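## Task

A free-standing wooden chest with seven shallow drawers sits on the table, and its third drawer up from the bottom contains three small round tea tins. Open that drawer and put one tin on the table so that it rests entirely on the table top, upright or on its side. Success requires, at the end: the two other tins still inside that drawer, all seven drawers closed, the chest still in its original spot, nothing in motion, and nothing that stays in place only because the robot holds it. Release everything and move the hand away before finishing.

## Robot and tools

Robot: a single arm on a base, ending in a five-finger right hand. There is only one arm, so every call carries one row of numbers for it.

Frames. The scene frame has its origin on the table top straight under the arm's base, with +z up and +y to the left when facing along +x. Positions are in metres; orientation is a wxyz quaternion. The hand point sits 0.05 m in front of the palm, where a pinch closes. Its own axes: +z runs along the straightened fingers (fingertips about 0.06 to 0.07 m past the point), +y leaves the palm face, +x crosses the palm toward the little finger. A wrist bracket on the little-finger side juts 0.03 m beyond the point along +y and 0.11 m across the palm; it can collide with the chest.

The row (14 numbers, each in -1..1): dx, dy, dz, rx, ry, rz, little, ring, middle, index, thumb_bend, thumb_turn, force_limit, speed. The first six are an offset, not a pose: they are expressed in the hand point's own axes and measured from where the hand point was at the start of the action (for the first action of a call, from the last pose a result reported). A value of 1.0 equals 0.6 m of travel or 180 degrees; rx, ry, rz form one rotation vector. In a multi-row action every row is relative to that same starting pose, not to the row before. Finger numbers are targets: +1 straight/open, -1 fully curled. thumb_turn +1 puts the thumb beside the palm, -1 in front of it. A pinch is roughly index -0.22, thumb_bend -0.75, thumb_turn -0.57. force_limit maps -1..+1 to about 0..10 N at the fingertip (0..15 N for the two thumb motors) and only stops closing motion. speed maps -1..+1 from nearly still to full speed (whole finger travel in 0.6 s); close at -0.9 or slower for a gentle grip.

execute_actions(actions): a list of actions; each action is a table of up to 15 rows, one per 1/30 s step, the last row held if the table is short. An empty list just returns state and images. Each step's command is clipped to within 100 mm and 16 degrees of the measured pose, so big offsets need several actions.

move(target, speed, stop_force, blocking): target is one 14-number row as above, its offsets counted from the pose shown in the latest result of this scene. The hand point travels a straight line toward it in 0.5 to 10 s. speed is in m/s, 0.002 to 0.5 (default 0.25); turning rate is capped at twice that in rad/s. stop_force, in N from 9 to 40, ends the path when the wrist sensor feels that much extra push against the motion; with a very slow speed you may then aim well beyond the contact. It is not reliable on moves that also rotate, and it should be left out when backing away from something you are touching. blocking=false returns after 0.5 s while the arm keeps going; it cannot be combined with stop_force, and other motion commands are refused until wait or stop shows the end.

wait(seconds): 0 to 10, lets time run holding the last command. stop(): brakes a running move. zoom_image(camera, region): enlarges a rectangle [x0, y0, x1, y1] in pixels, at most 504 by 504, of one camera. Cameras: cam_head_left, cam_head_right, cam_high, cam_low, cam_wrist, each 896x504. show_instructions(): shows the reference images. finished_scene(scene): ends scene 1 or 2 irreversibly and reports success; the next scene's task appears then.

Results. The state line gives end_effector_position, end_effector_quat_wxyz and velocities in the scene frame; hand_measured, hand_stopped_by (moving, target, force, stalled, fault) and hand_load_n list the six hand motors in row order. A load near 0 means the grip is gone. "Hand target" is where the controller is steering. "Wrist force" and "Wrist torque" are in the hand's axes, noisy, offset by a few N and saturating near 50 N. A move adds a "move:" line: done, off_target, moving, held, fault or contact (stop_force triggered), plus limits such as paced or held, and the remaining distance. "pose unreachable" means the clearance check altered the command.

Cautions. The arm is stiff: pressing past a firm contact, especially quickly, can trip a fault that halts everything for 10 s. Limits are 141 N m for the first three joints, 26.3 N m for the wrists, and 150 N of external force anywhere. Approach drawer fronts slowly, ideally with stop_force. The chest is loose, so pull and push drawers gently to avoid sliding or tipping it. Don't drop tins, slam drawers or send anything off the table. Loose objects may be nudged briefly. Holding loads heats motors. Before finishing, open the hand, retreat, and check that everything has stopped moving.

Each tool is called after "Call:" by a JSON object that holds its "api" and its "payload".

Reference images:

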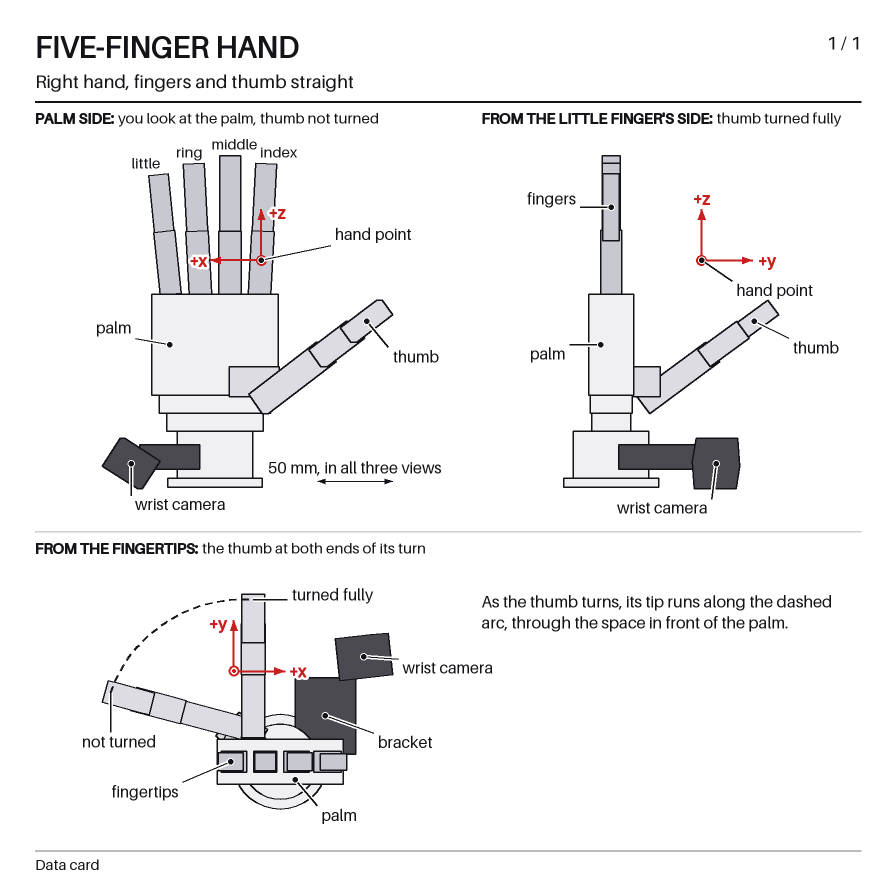

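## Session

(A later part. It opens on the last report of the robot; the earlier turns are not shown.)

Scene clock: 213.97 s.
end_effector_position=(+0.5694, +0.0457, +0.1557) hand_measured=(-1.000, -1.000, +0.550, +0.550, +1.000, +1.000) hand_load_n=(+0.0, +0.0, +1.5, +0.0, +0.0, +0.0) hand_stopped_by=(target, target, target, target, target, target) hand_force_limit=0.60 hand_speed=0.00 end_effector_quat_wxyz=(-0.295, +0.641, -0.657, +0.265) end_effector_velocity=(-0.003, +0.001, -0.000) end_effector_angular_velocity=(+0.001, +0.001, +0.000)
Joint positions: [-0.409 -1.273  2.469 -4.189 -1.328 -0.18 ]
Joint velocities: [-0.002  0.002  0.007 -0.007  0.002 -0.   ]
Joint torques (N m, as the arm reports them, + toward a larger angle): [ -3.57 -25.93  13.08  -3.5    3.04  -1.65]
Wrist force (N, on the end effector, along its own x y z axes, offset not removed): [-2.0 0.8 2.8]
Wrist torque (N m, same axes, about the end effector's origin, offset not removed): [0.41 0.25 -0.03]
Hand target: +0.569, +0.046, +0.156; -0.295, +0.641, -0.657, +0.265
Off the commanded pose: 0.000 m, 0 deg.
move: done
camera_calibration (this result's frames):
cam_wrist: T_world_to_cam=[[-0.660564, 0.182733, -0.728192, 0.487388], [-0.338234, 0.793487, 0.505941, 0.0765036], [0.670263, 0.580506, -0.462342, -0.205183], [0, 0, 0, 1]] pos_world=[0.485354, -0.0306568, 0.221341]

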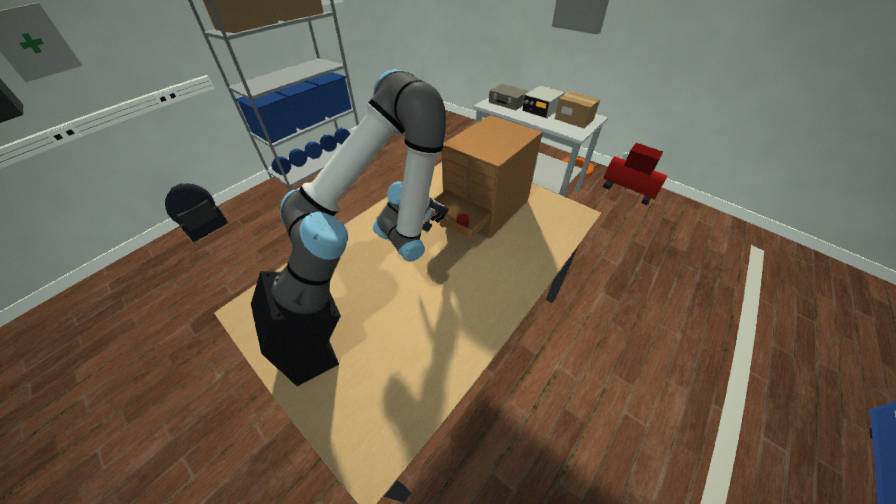

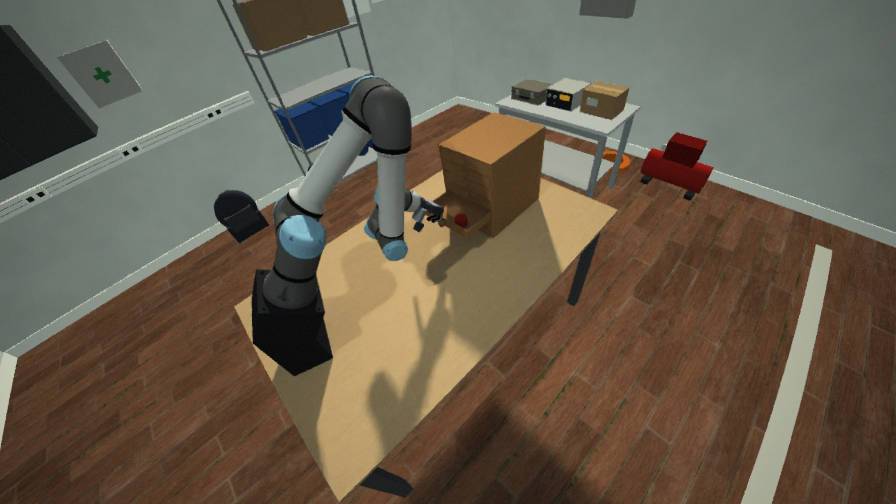

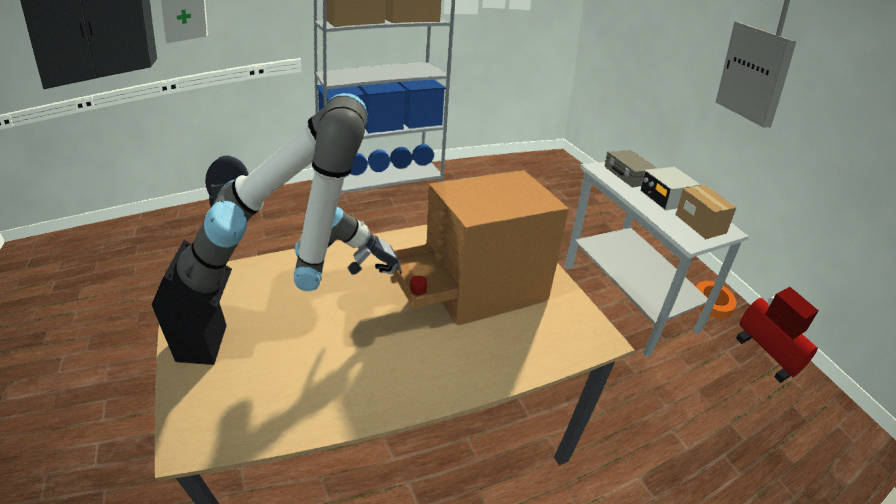

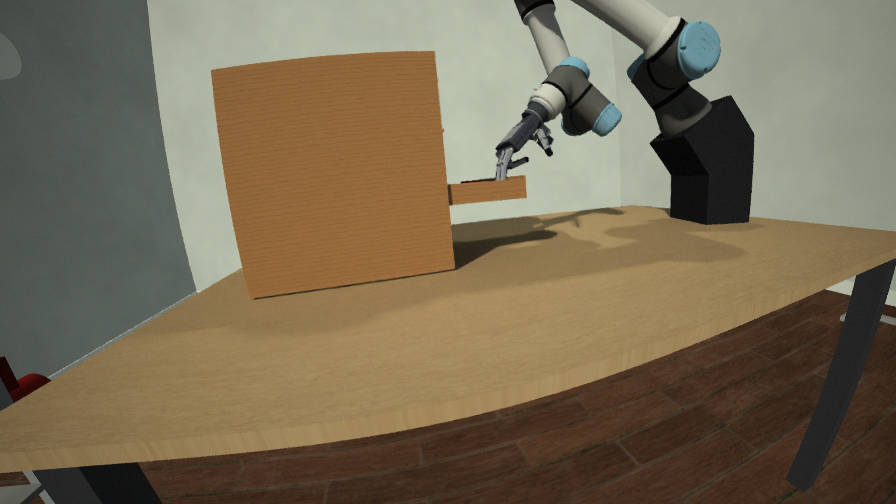

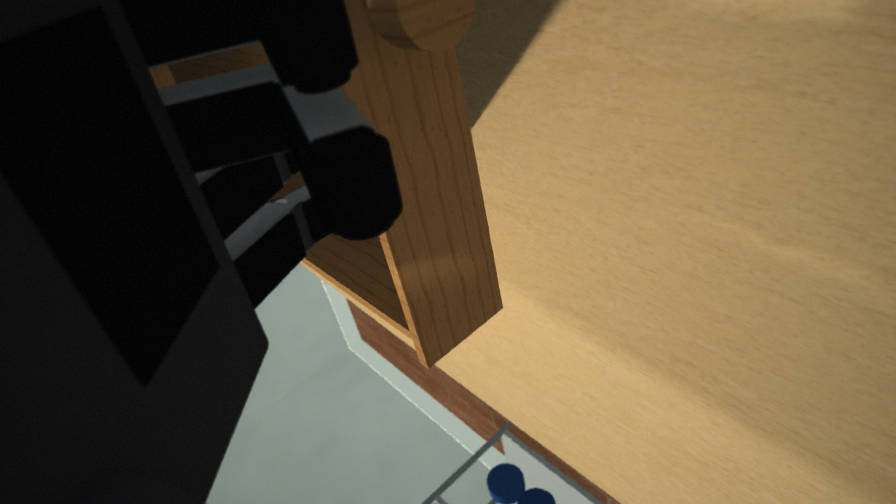

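Call:
{"api": "execute_actions", "payload": {"actions": []}}

Scene clock: 218.33 s.
end_effector_position=(+0.5691, +0.0457, +0.1557) hand_measured=(-1.000, -1.000, +0.550, +0.550, +1.000, +1.000) hand_load_n=(+0.0, +0.0, +1.5, +0.0, +0.0, +0.0) hand_stopped_by=(target, target, target, target, target, target) hand_force_limit=0.60 hand_speed=0.00 end_effector_quat_wxyz=(-0.295, +0.641, -0.657, +0.265) end_effector_velocity=(+0.000, -0.000, +0.000) end_effector_angular_velocity=(-0.000, -0.001, +0.000)
Joint positions: [-0.409 -1.273  2.47  -4.19  -1.328 -0.18 ]
Joint velocities: [-0.    -0.    -0.001  0.     0.    -0.   ]
Joint torques (N m, as the arm reports them, + toward a larger angle): [ -2.17 -24.85  12.34  -3.59   3.07  -1.72]
Wrist force (N, on the end effector, along its own x y z axes, offset not removed): [-3.3 -0.7 1.5]
Wrist torque (N m, same axes, about the end effector's origin, offset not removed): [0.21 0.49 -0.20]
Hand target: +0.569, +0.046, +0.156; -0.295, +0.641, -0.657, +0.265
Off the commanded pose: 0.000 m, 0 deg.
camera_calibration (this result's frames):
cam_wrist: T_world_to_cam=[[-0.660537, 0.182738, -0.728216, 0.487181], [-0.338256, 0.793482, 0.505934, 0.0764212], [0.67028, 0.580511, -0.462312, -0.205001], [0, 0, 0, 1]] pos_world=[0.485059, -0.0306599, 0.221335]

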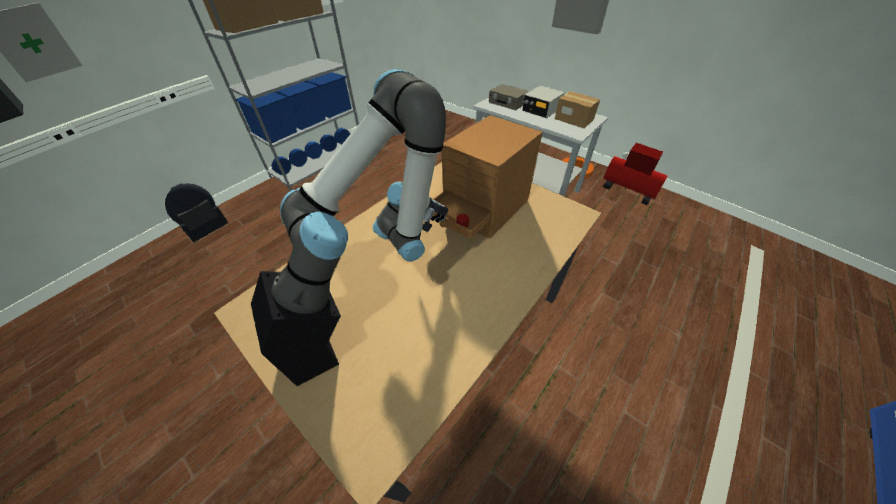

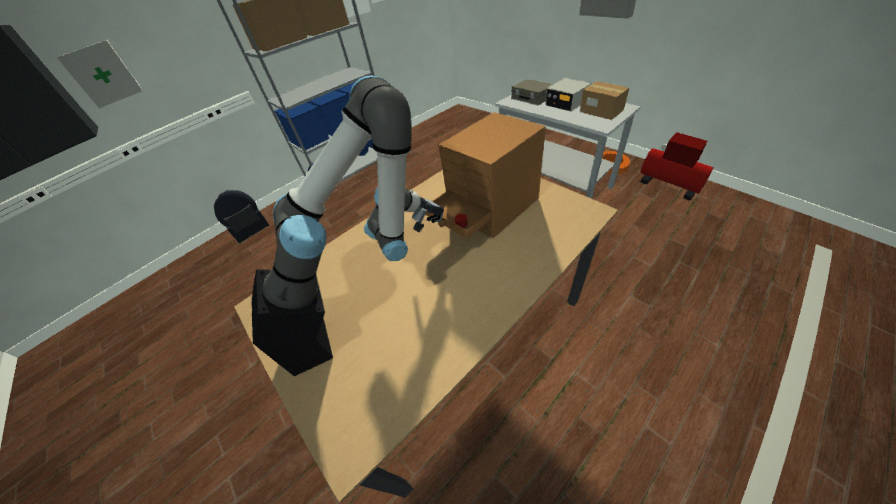

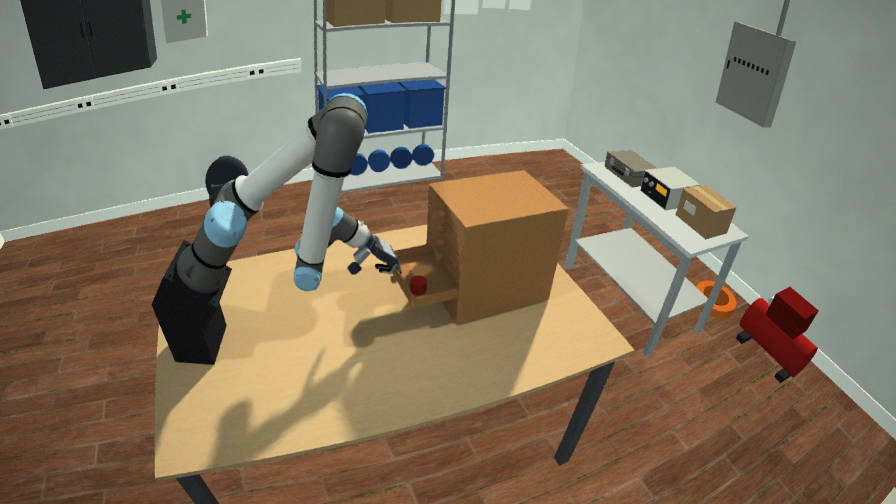

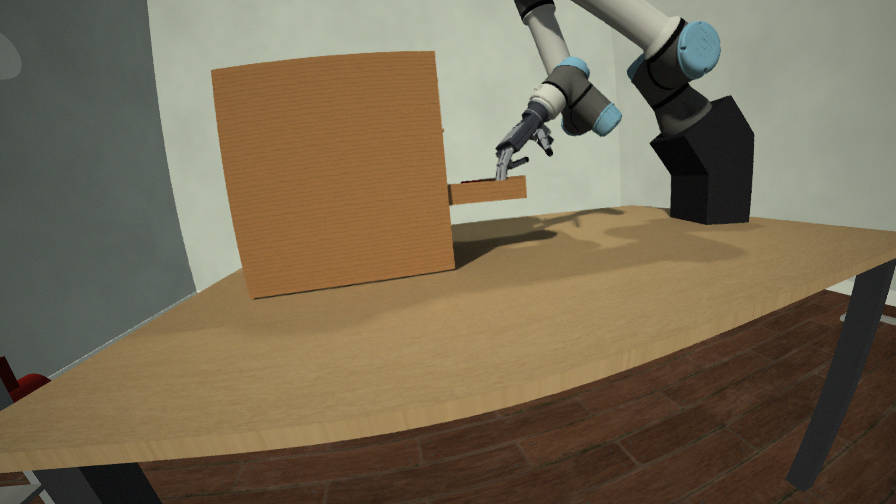

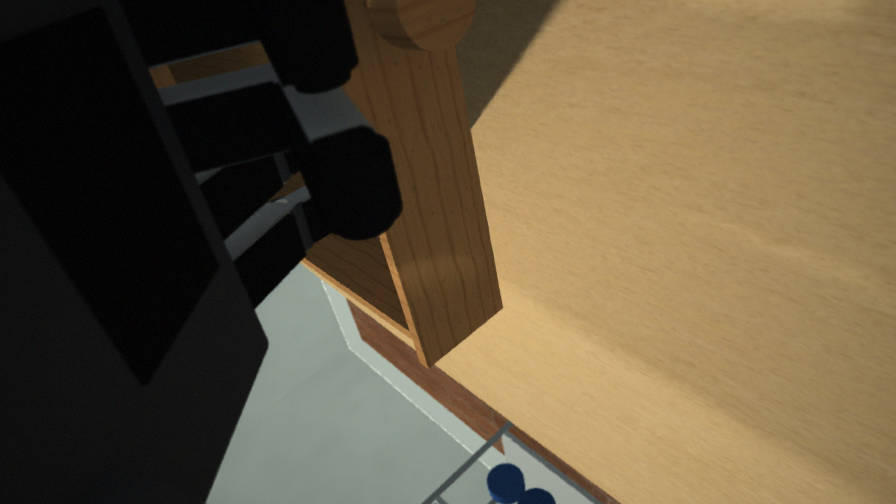

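Call:
{"api": "execute_actions", "payload": {"actions": [[[0,-0.007,0.007,0,0,0,-1,-1,0.55,0.55,1,1,0.6,0]],[[0,-0.072,-0.069,0,0,0,-1,-1,0.55,0.55,1,1,0.6,0]]]}}

Call:
{"api": "zoom_image", "payload": {"camera": "cam_high", "region": [350,200,510,330]}}

Call:
{"api": "zoom_image", "payload": {"camera": "cam_head_right", "region": [400,170,520,250]}}

Scene clock: 220.60 s.
end_effector_position=(+0.5743, +0.0434, +0.2125) hand_measured=(-1.000, -1.000, +0.550, +0.550, +1.000, +1.000) hand_load_n=(+0.0, +0.0, +0.0, +0.0, +0.0, +0.0) hand_stopped_by=(target, target, target, target, target, target) hand_force_limit=0.60 hand_speed=0.00 end_effector_quat_wxyz=(-0.296, +0.640, -0.657, +0.266) end_effector_velocity=(+0.001, -0.005, +0.026) end_effector_angular_velocity=(-0.000, +0.016, +0.005)
Joint positions: [-0.41  -1.492  2.512 -4.016 -1.327 -0.179]
Joint velocities: [-0.017 -0.124  0.014  0.127  0.016 -0.009]
Joint torques (N m, as the arm reports them, + toward a larger angle): [ -1.72 -33.78   9.    -1.1    3.09  -1.72]
Wrist force (N, on the end effector, along its own x y z axes, offset not removed): [-1.5 2.1 2.0]
Wrist torque (N m, same axes, about the end effector's origin, offset not removed): [0.31 0.21 -0.01]
Hand target: +0.574, +0.043, +0.216; -0.295, +0.641, -0.657, +0.265
Off the commanded pose: 0.003 m, 0 deg.
camera_calibration (this result's frames):
cam_wrist: T_world_to_cam=[[-0.658417, 0.18315, -0.73003, 0.531593], [-0.338933, 0.79388, 0.504855, 0.0519517], [0.67202, 0.579836, -0.460628, -0.18221], [0, 0, 0, 1]] pos_world=[0.490067, -0.0329532, 0.27792]

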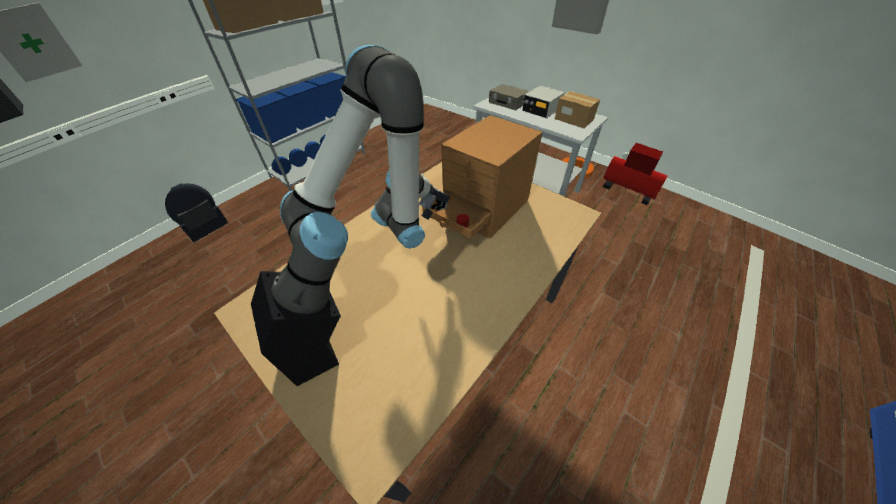

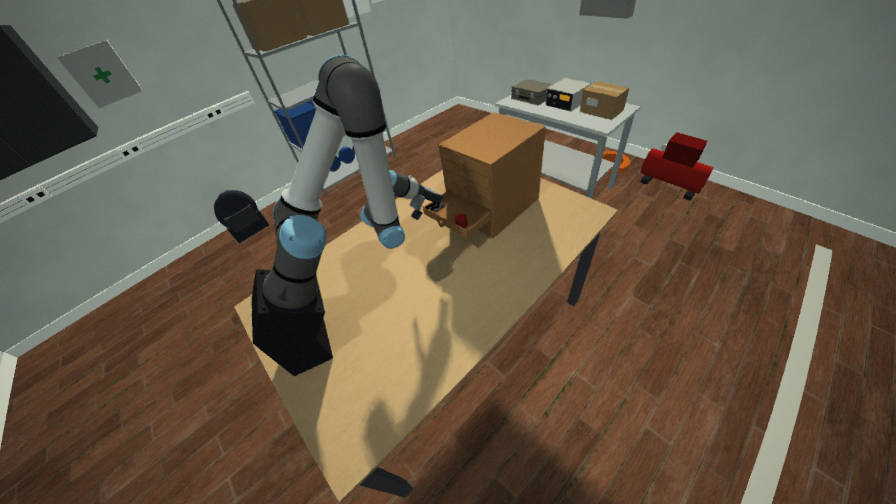

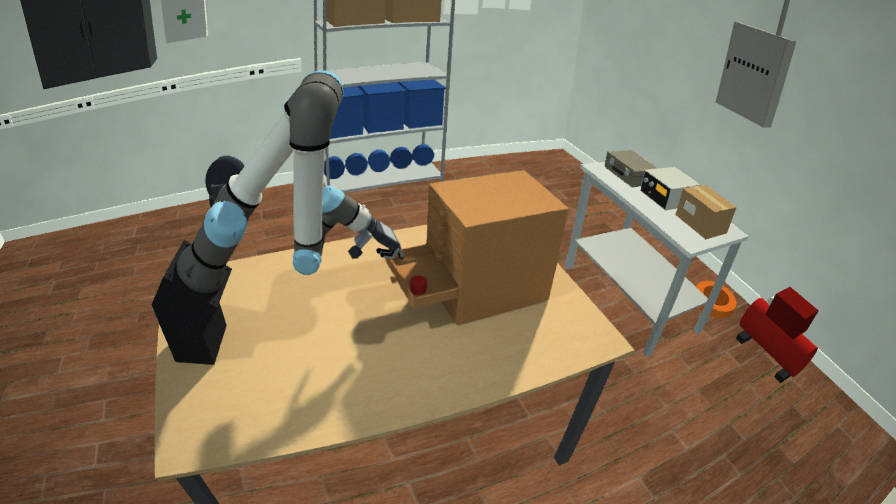

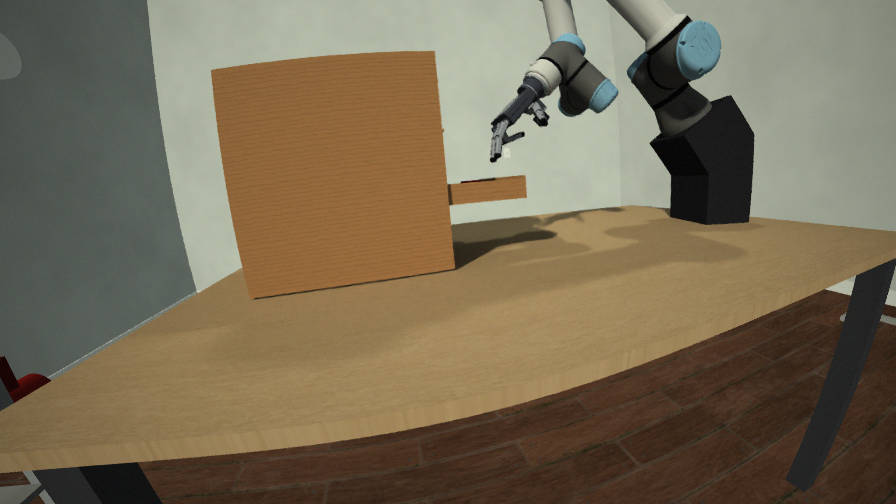

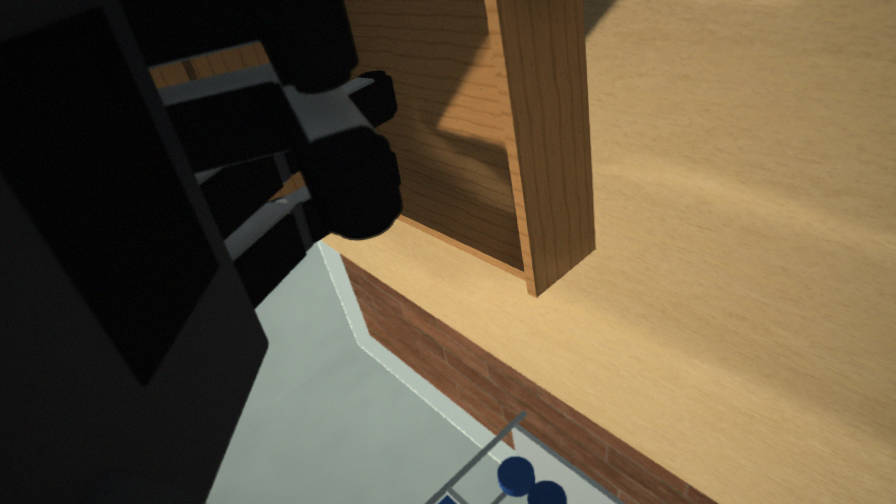

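Region (350, 200, 510, 330) of cam_high's 896x504 image, scaled by 3.150, with more detail than that image has; it fills the top 410 rows of this view, and the rest is white.

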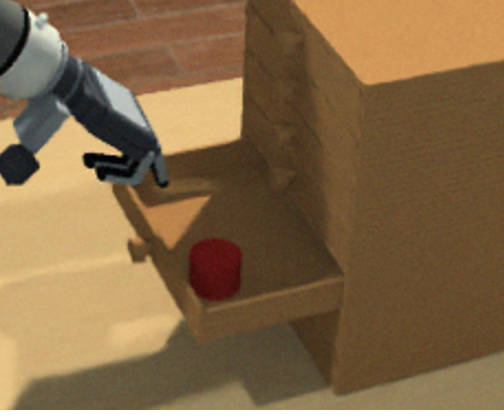

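Region (400, 170, 520, 250) of cam_head_right's 896x504 image, scaled by 4.200, with more detail than that image has.

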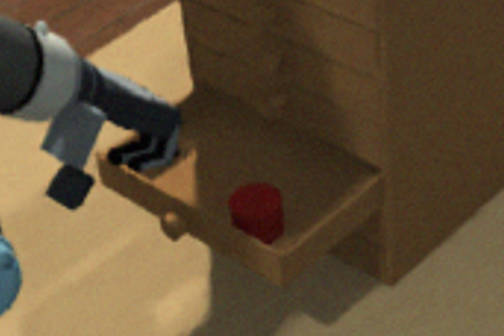

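Call:
{"api": "move", "payload": {"target": [0.18,-0.115,0.12,0.044,0,0,-1,-1,0.3,0.3,1,-1,0.6,0], "speed": 0.15}}

Call:
{"api": "zoom_image", "payload": {"camera": "cam_high", "region": [350,200,510,330]}}

Call:
{"api": "zoom_image", "payload": {"camera": "cam_low", "region": [400,80,600,230]}}

Call:
{"api": "zoom_image", "payload": {"camera": "cam_head_left", "region": [400,160,520,250]}}

Scene clock: 233.00 s.
end_effector_position=(+0.6733, -0.0652, +0.2083) hand_measured=(-1.000, -1.000, +0.300, +0.300, +1.000, -1.000) hand_load_n=(+0.0, +0.0, +0.0, +0.0, +0.0, +0.0) hand_stopped_by=(target, target, target, target, target, target) hand_force_limit=0.60 hand_speed=0.00 end_effector_quat_wxyz=(-0.339, +0.618, -0.637, +0.311) end_effector_velocity=(+0.001, -0.001, -0.000) end_effector_angular_velocity=(+0.001, -0.000, +0.000)
Joint positions: [-0.651 -1.42   2.262 -3.979 -1.064 -0.144]
Joint velocities: [-0.     0.002 -0.004  0.002  0.001  0.001]
Joint torques (N m, as the arm reports them, + toward a larger angle): [ -4.16 -27.48 -10.69  -1.26   3.13   1.5 ]
Wrist force (N, on the end effector, along its own x y z axes, offset not removed): [-2.7 2.3 1.7]
Wrist torque (N m, same axes, about the end effector's origin, offset not removed): [0.38 0.40 -0.04]
Hand target: +0.673, -0.065, +0.208; -0.339, +0.618, -0.637, +0.311
Off the commanded pose: 0.000 m, 0 deg.
move: done
camera_calibration (this result's frames):
cam_wrist: T_world_to_cam=[[-0.550473, 0.186756, -0.813697, 0.558478], [-0.399641, 0.796784, 0.453235, 0.225593], [0.732985, 0.57468, -0.363972, -0.249258], [0, 0, 0, 1]] pos_world=[0.580285, -0.140804, 0.261462]

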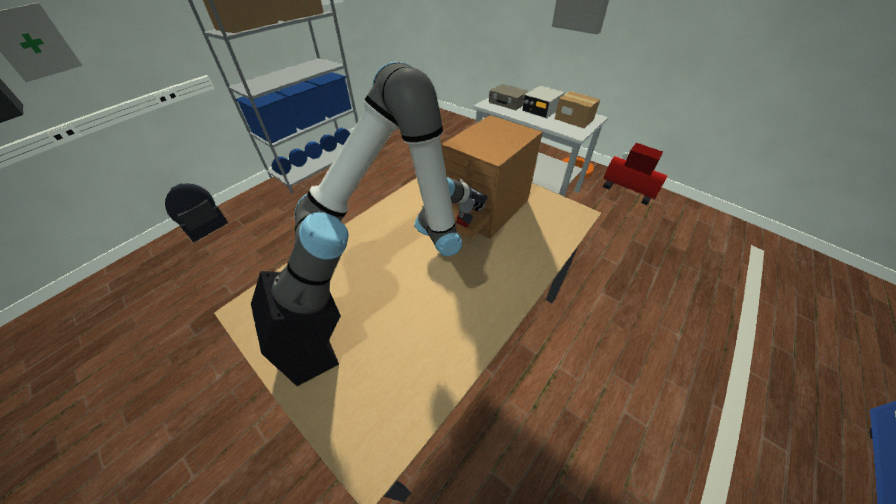

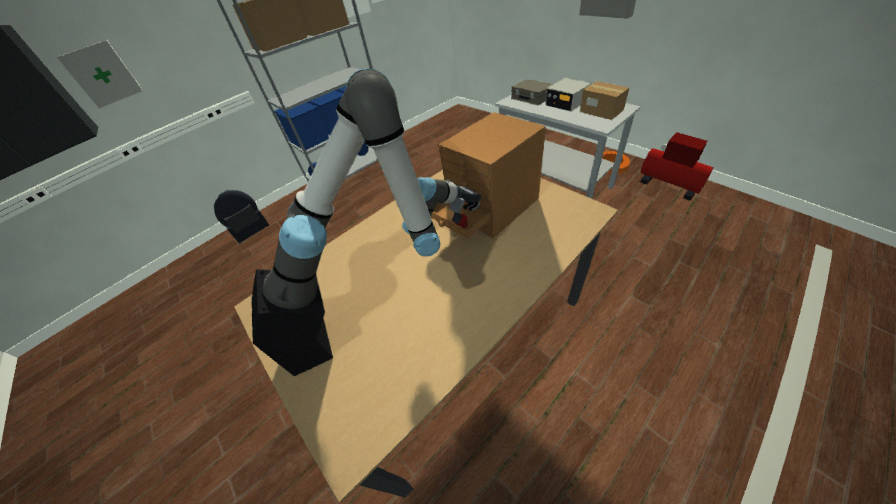

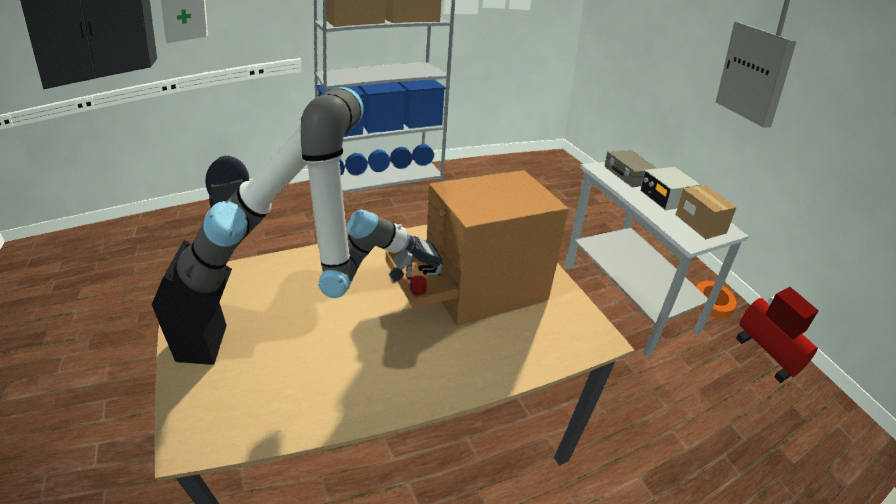

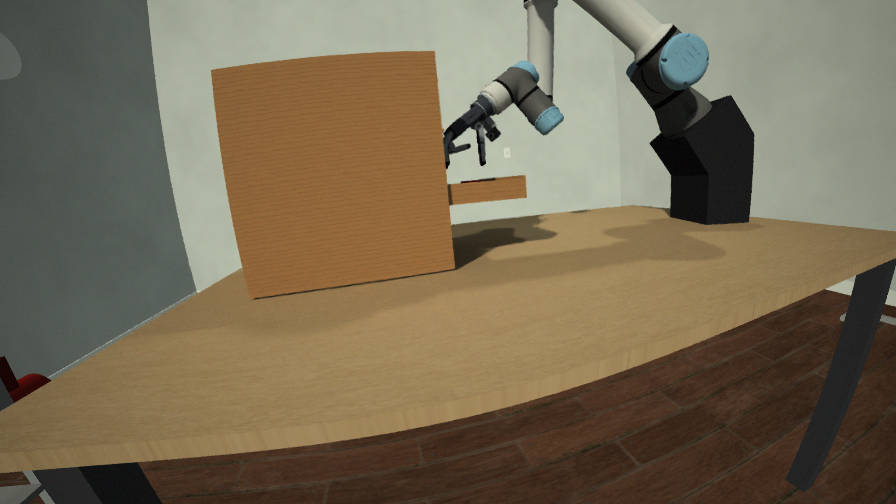

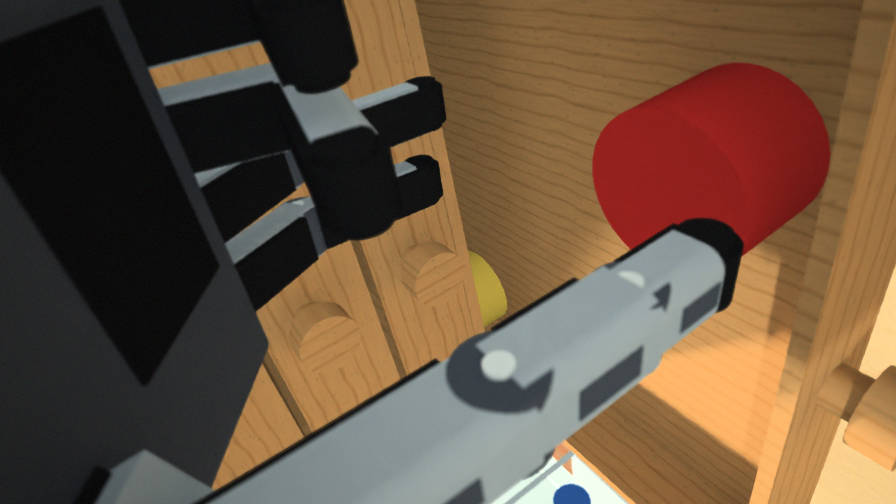

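Region (350, 200, 510, 330) of cam_high's 896x504 image, scaled by 3.150, with more detail than that image has; it fills the top 410 rows of this view, and the rest is white.

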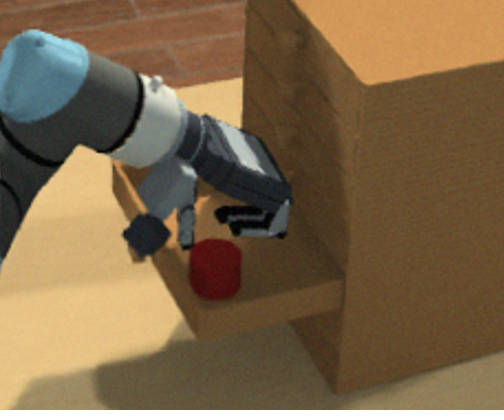

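Region (400, 80, 600, 230) of cam_low's 896x504 image, scaled by 2.520, with more detail than that image has; it fills the top 378 rows of this view, and the rest is white.

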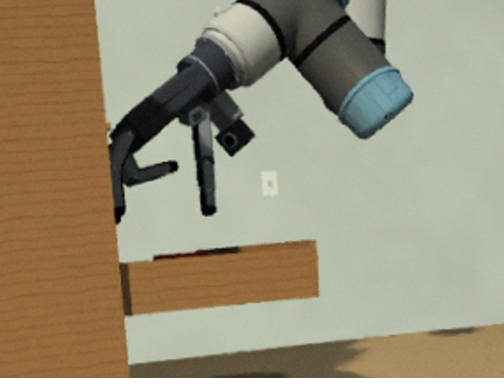

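Region (400, 160, 520, 250) of cam_head_left's 896x504 image, scaled by 4.200, with more detail than that image has; it fills the top 378 rows of this view, and the rest is white.

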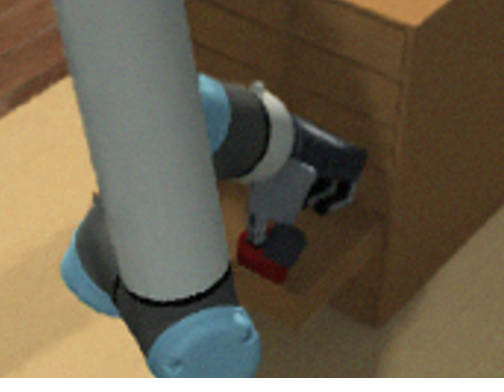

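Call:
{"api": "move", "payload": {"target": [-0.012,0.0375,0.048,0,0,0,-1,-1,0.3,0.3,1,-1,0.6,0], "speed": 0.05}}

Call:
{"api": "zoom_image", "payload": {"camera": "cam_low", "region": [400,80,600,230]}}

Call:
{"api": "zoom_image", "payload": {"camera": "cam_high", "region": [370,220,490,320]}}

Scene clock: 239.43 s.
end_effector_position=(+0.6837, -0.0563, +0.1739) hand_measured=(-1.000, -1.000, +0.300, +0.300, +1.000, -1.000) hand_load_n=(+0.0, +0.0, +0.0, +0.0, +0.0, +0.0) hand_stopped_by=(target, target, target, target, target, target) hand_force_limit=0.60 hand_speed=0.00 end_effector_quat_wxyz=(-0.339, +0.618, -0.637, +0.311) end_effector_velocity=(+0.001, +0.001, -0.003) end_effector_angular_velocity=(+0.001, +0.001, -0.000)
Joint positions: [-0.602 -1.309  2.205 -4.033 -1.113 -0.144]
Joint velocities: [ 0.004  0.008 -0.004 -0.003 -0.004  0.   ]
Joint torques (N m, as the arm reports them, + toward a larger angle): [ 16.82 -32.24  -9.04  -3.78  -3.     1.32]
Wrist force (N, on the end effector, along its own x y z axes, offset not removed): [-1.8 0.5 0.2]
Wrist torque (N m, same axes, about the end effector's origin, offset not removed): [0.16 0.26 0.03]
Hand target: +0.684, -0.056, +0.174; -0.339, +0.618, -0.637, +0.311
Off the commanded pose: 0.000 m, 0 deg.
move: done
camera_calibration (this result's frames):
cam_wrist: T_world_to_cam=[[-0.550518, 0.186699, -0.813679, 0.534625], [-0.399676, 0.796769, 0.453231, 0.238305], [0.732932, 0.57472, -0.364016, -0.274437], [0, 0, 0, 1]] pos_world=[0.590709, -0.131964, 0.227107]

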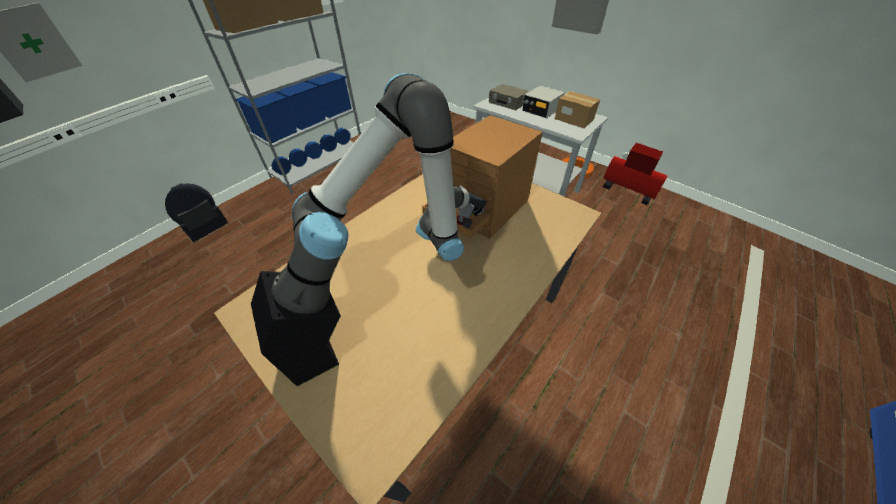

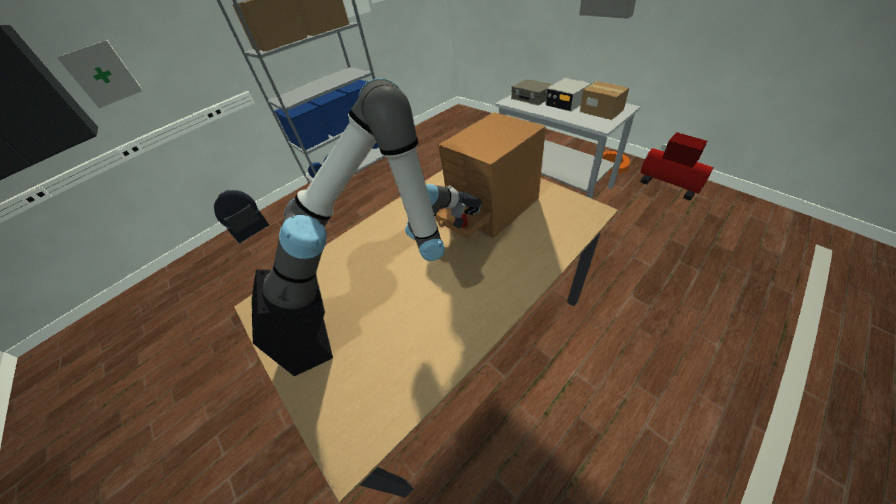

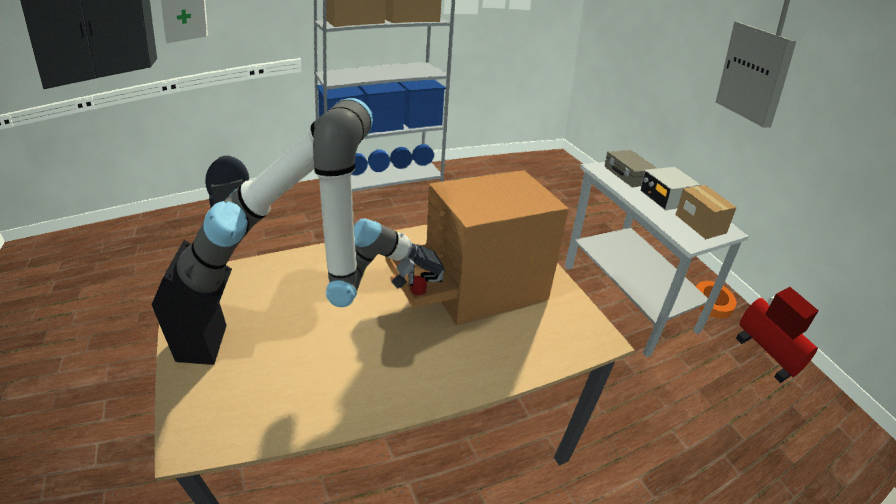

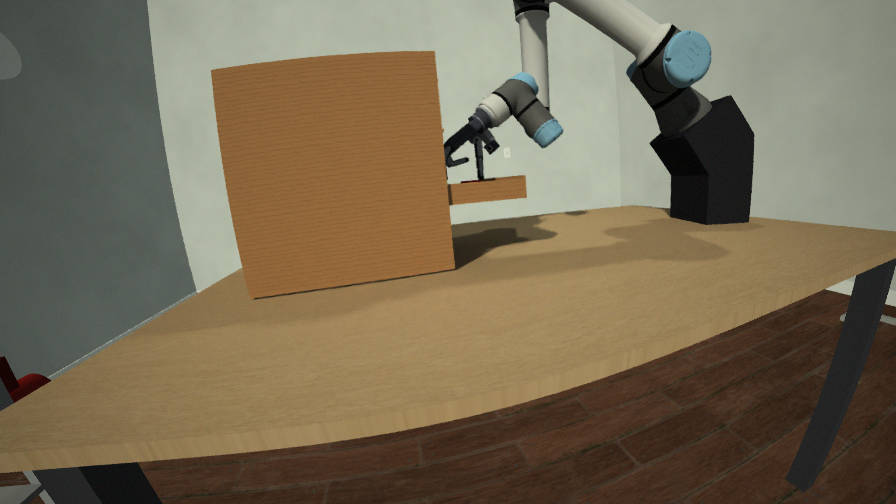

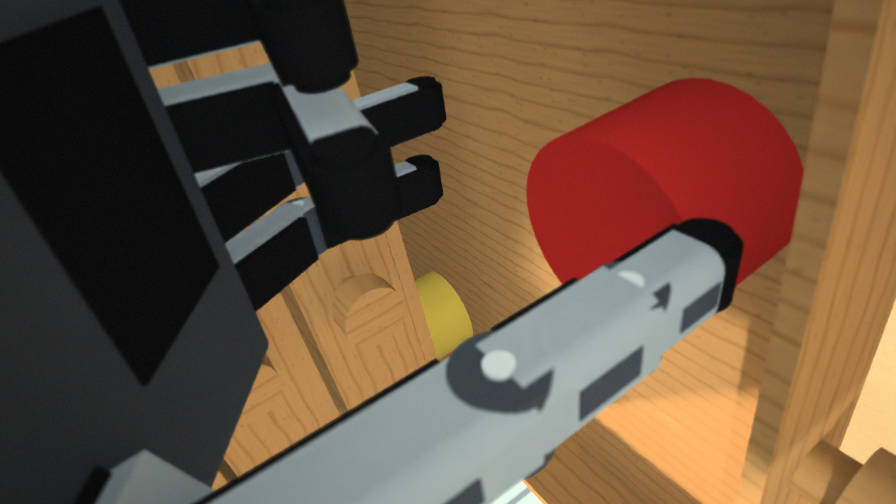

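Region (400, 80, 600, 230) of cam_low's 896x504 image, scaled by 2.520, with more detail than that image has; it fills the top 378 rows of this view, and the rest is white.

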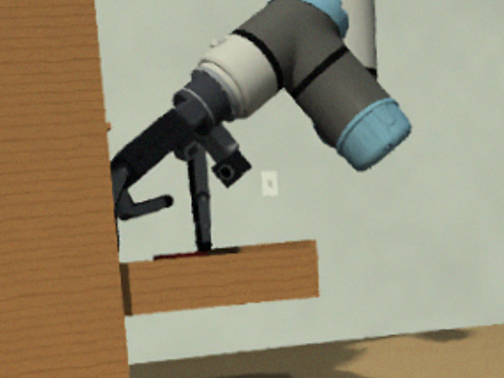

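Region (370, 220, 490, 320) of cam_high's 896x504 image, scaled by 4.200, with more detail than that image has.

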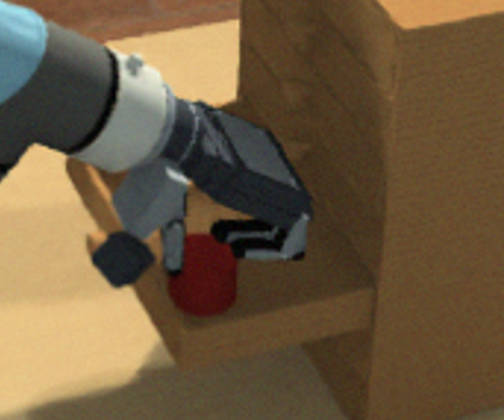

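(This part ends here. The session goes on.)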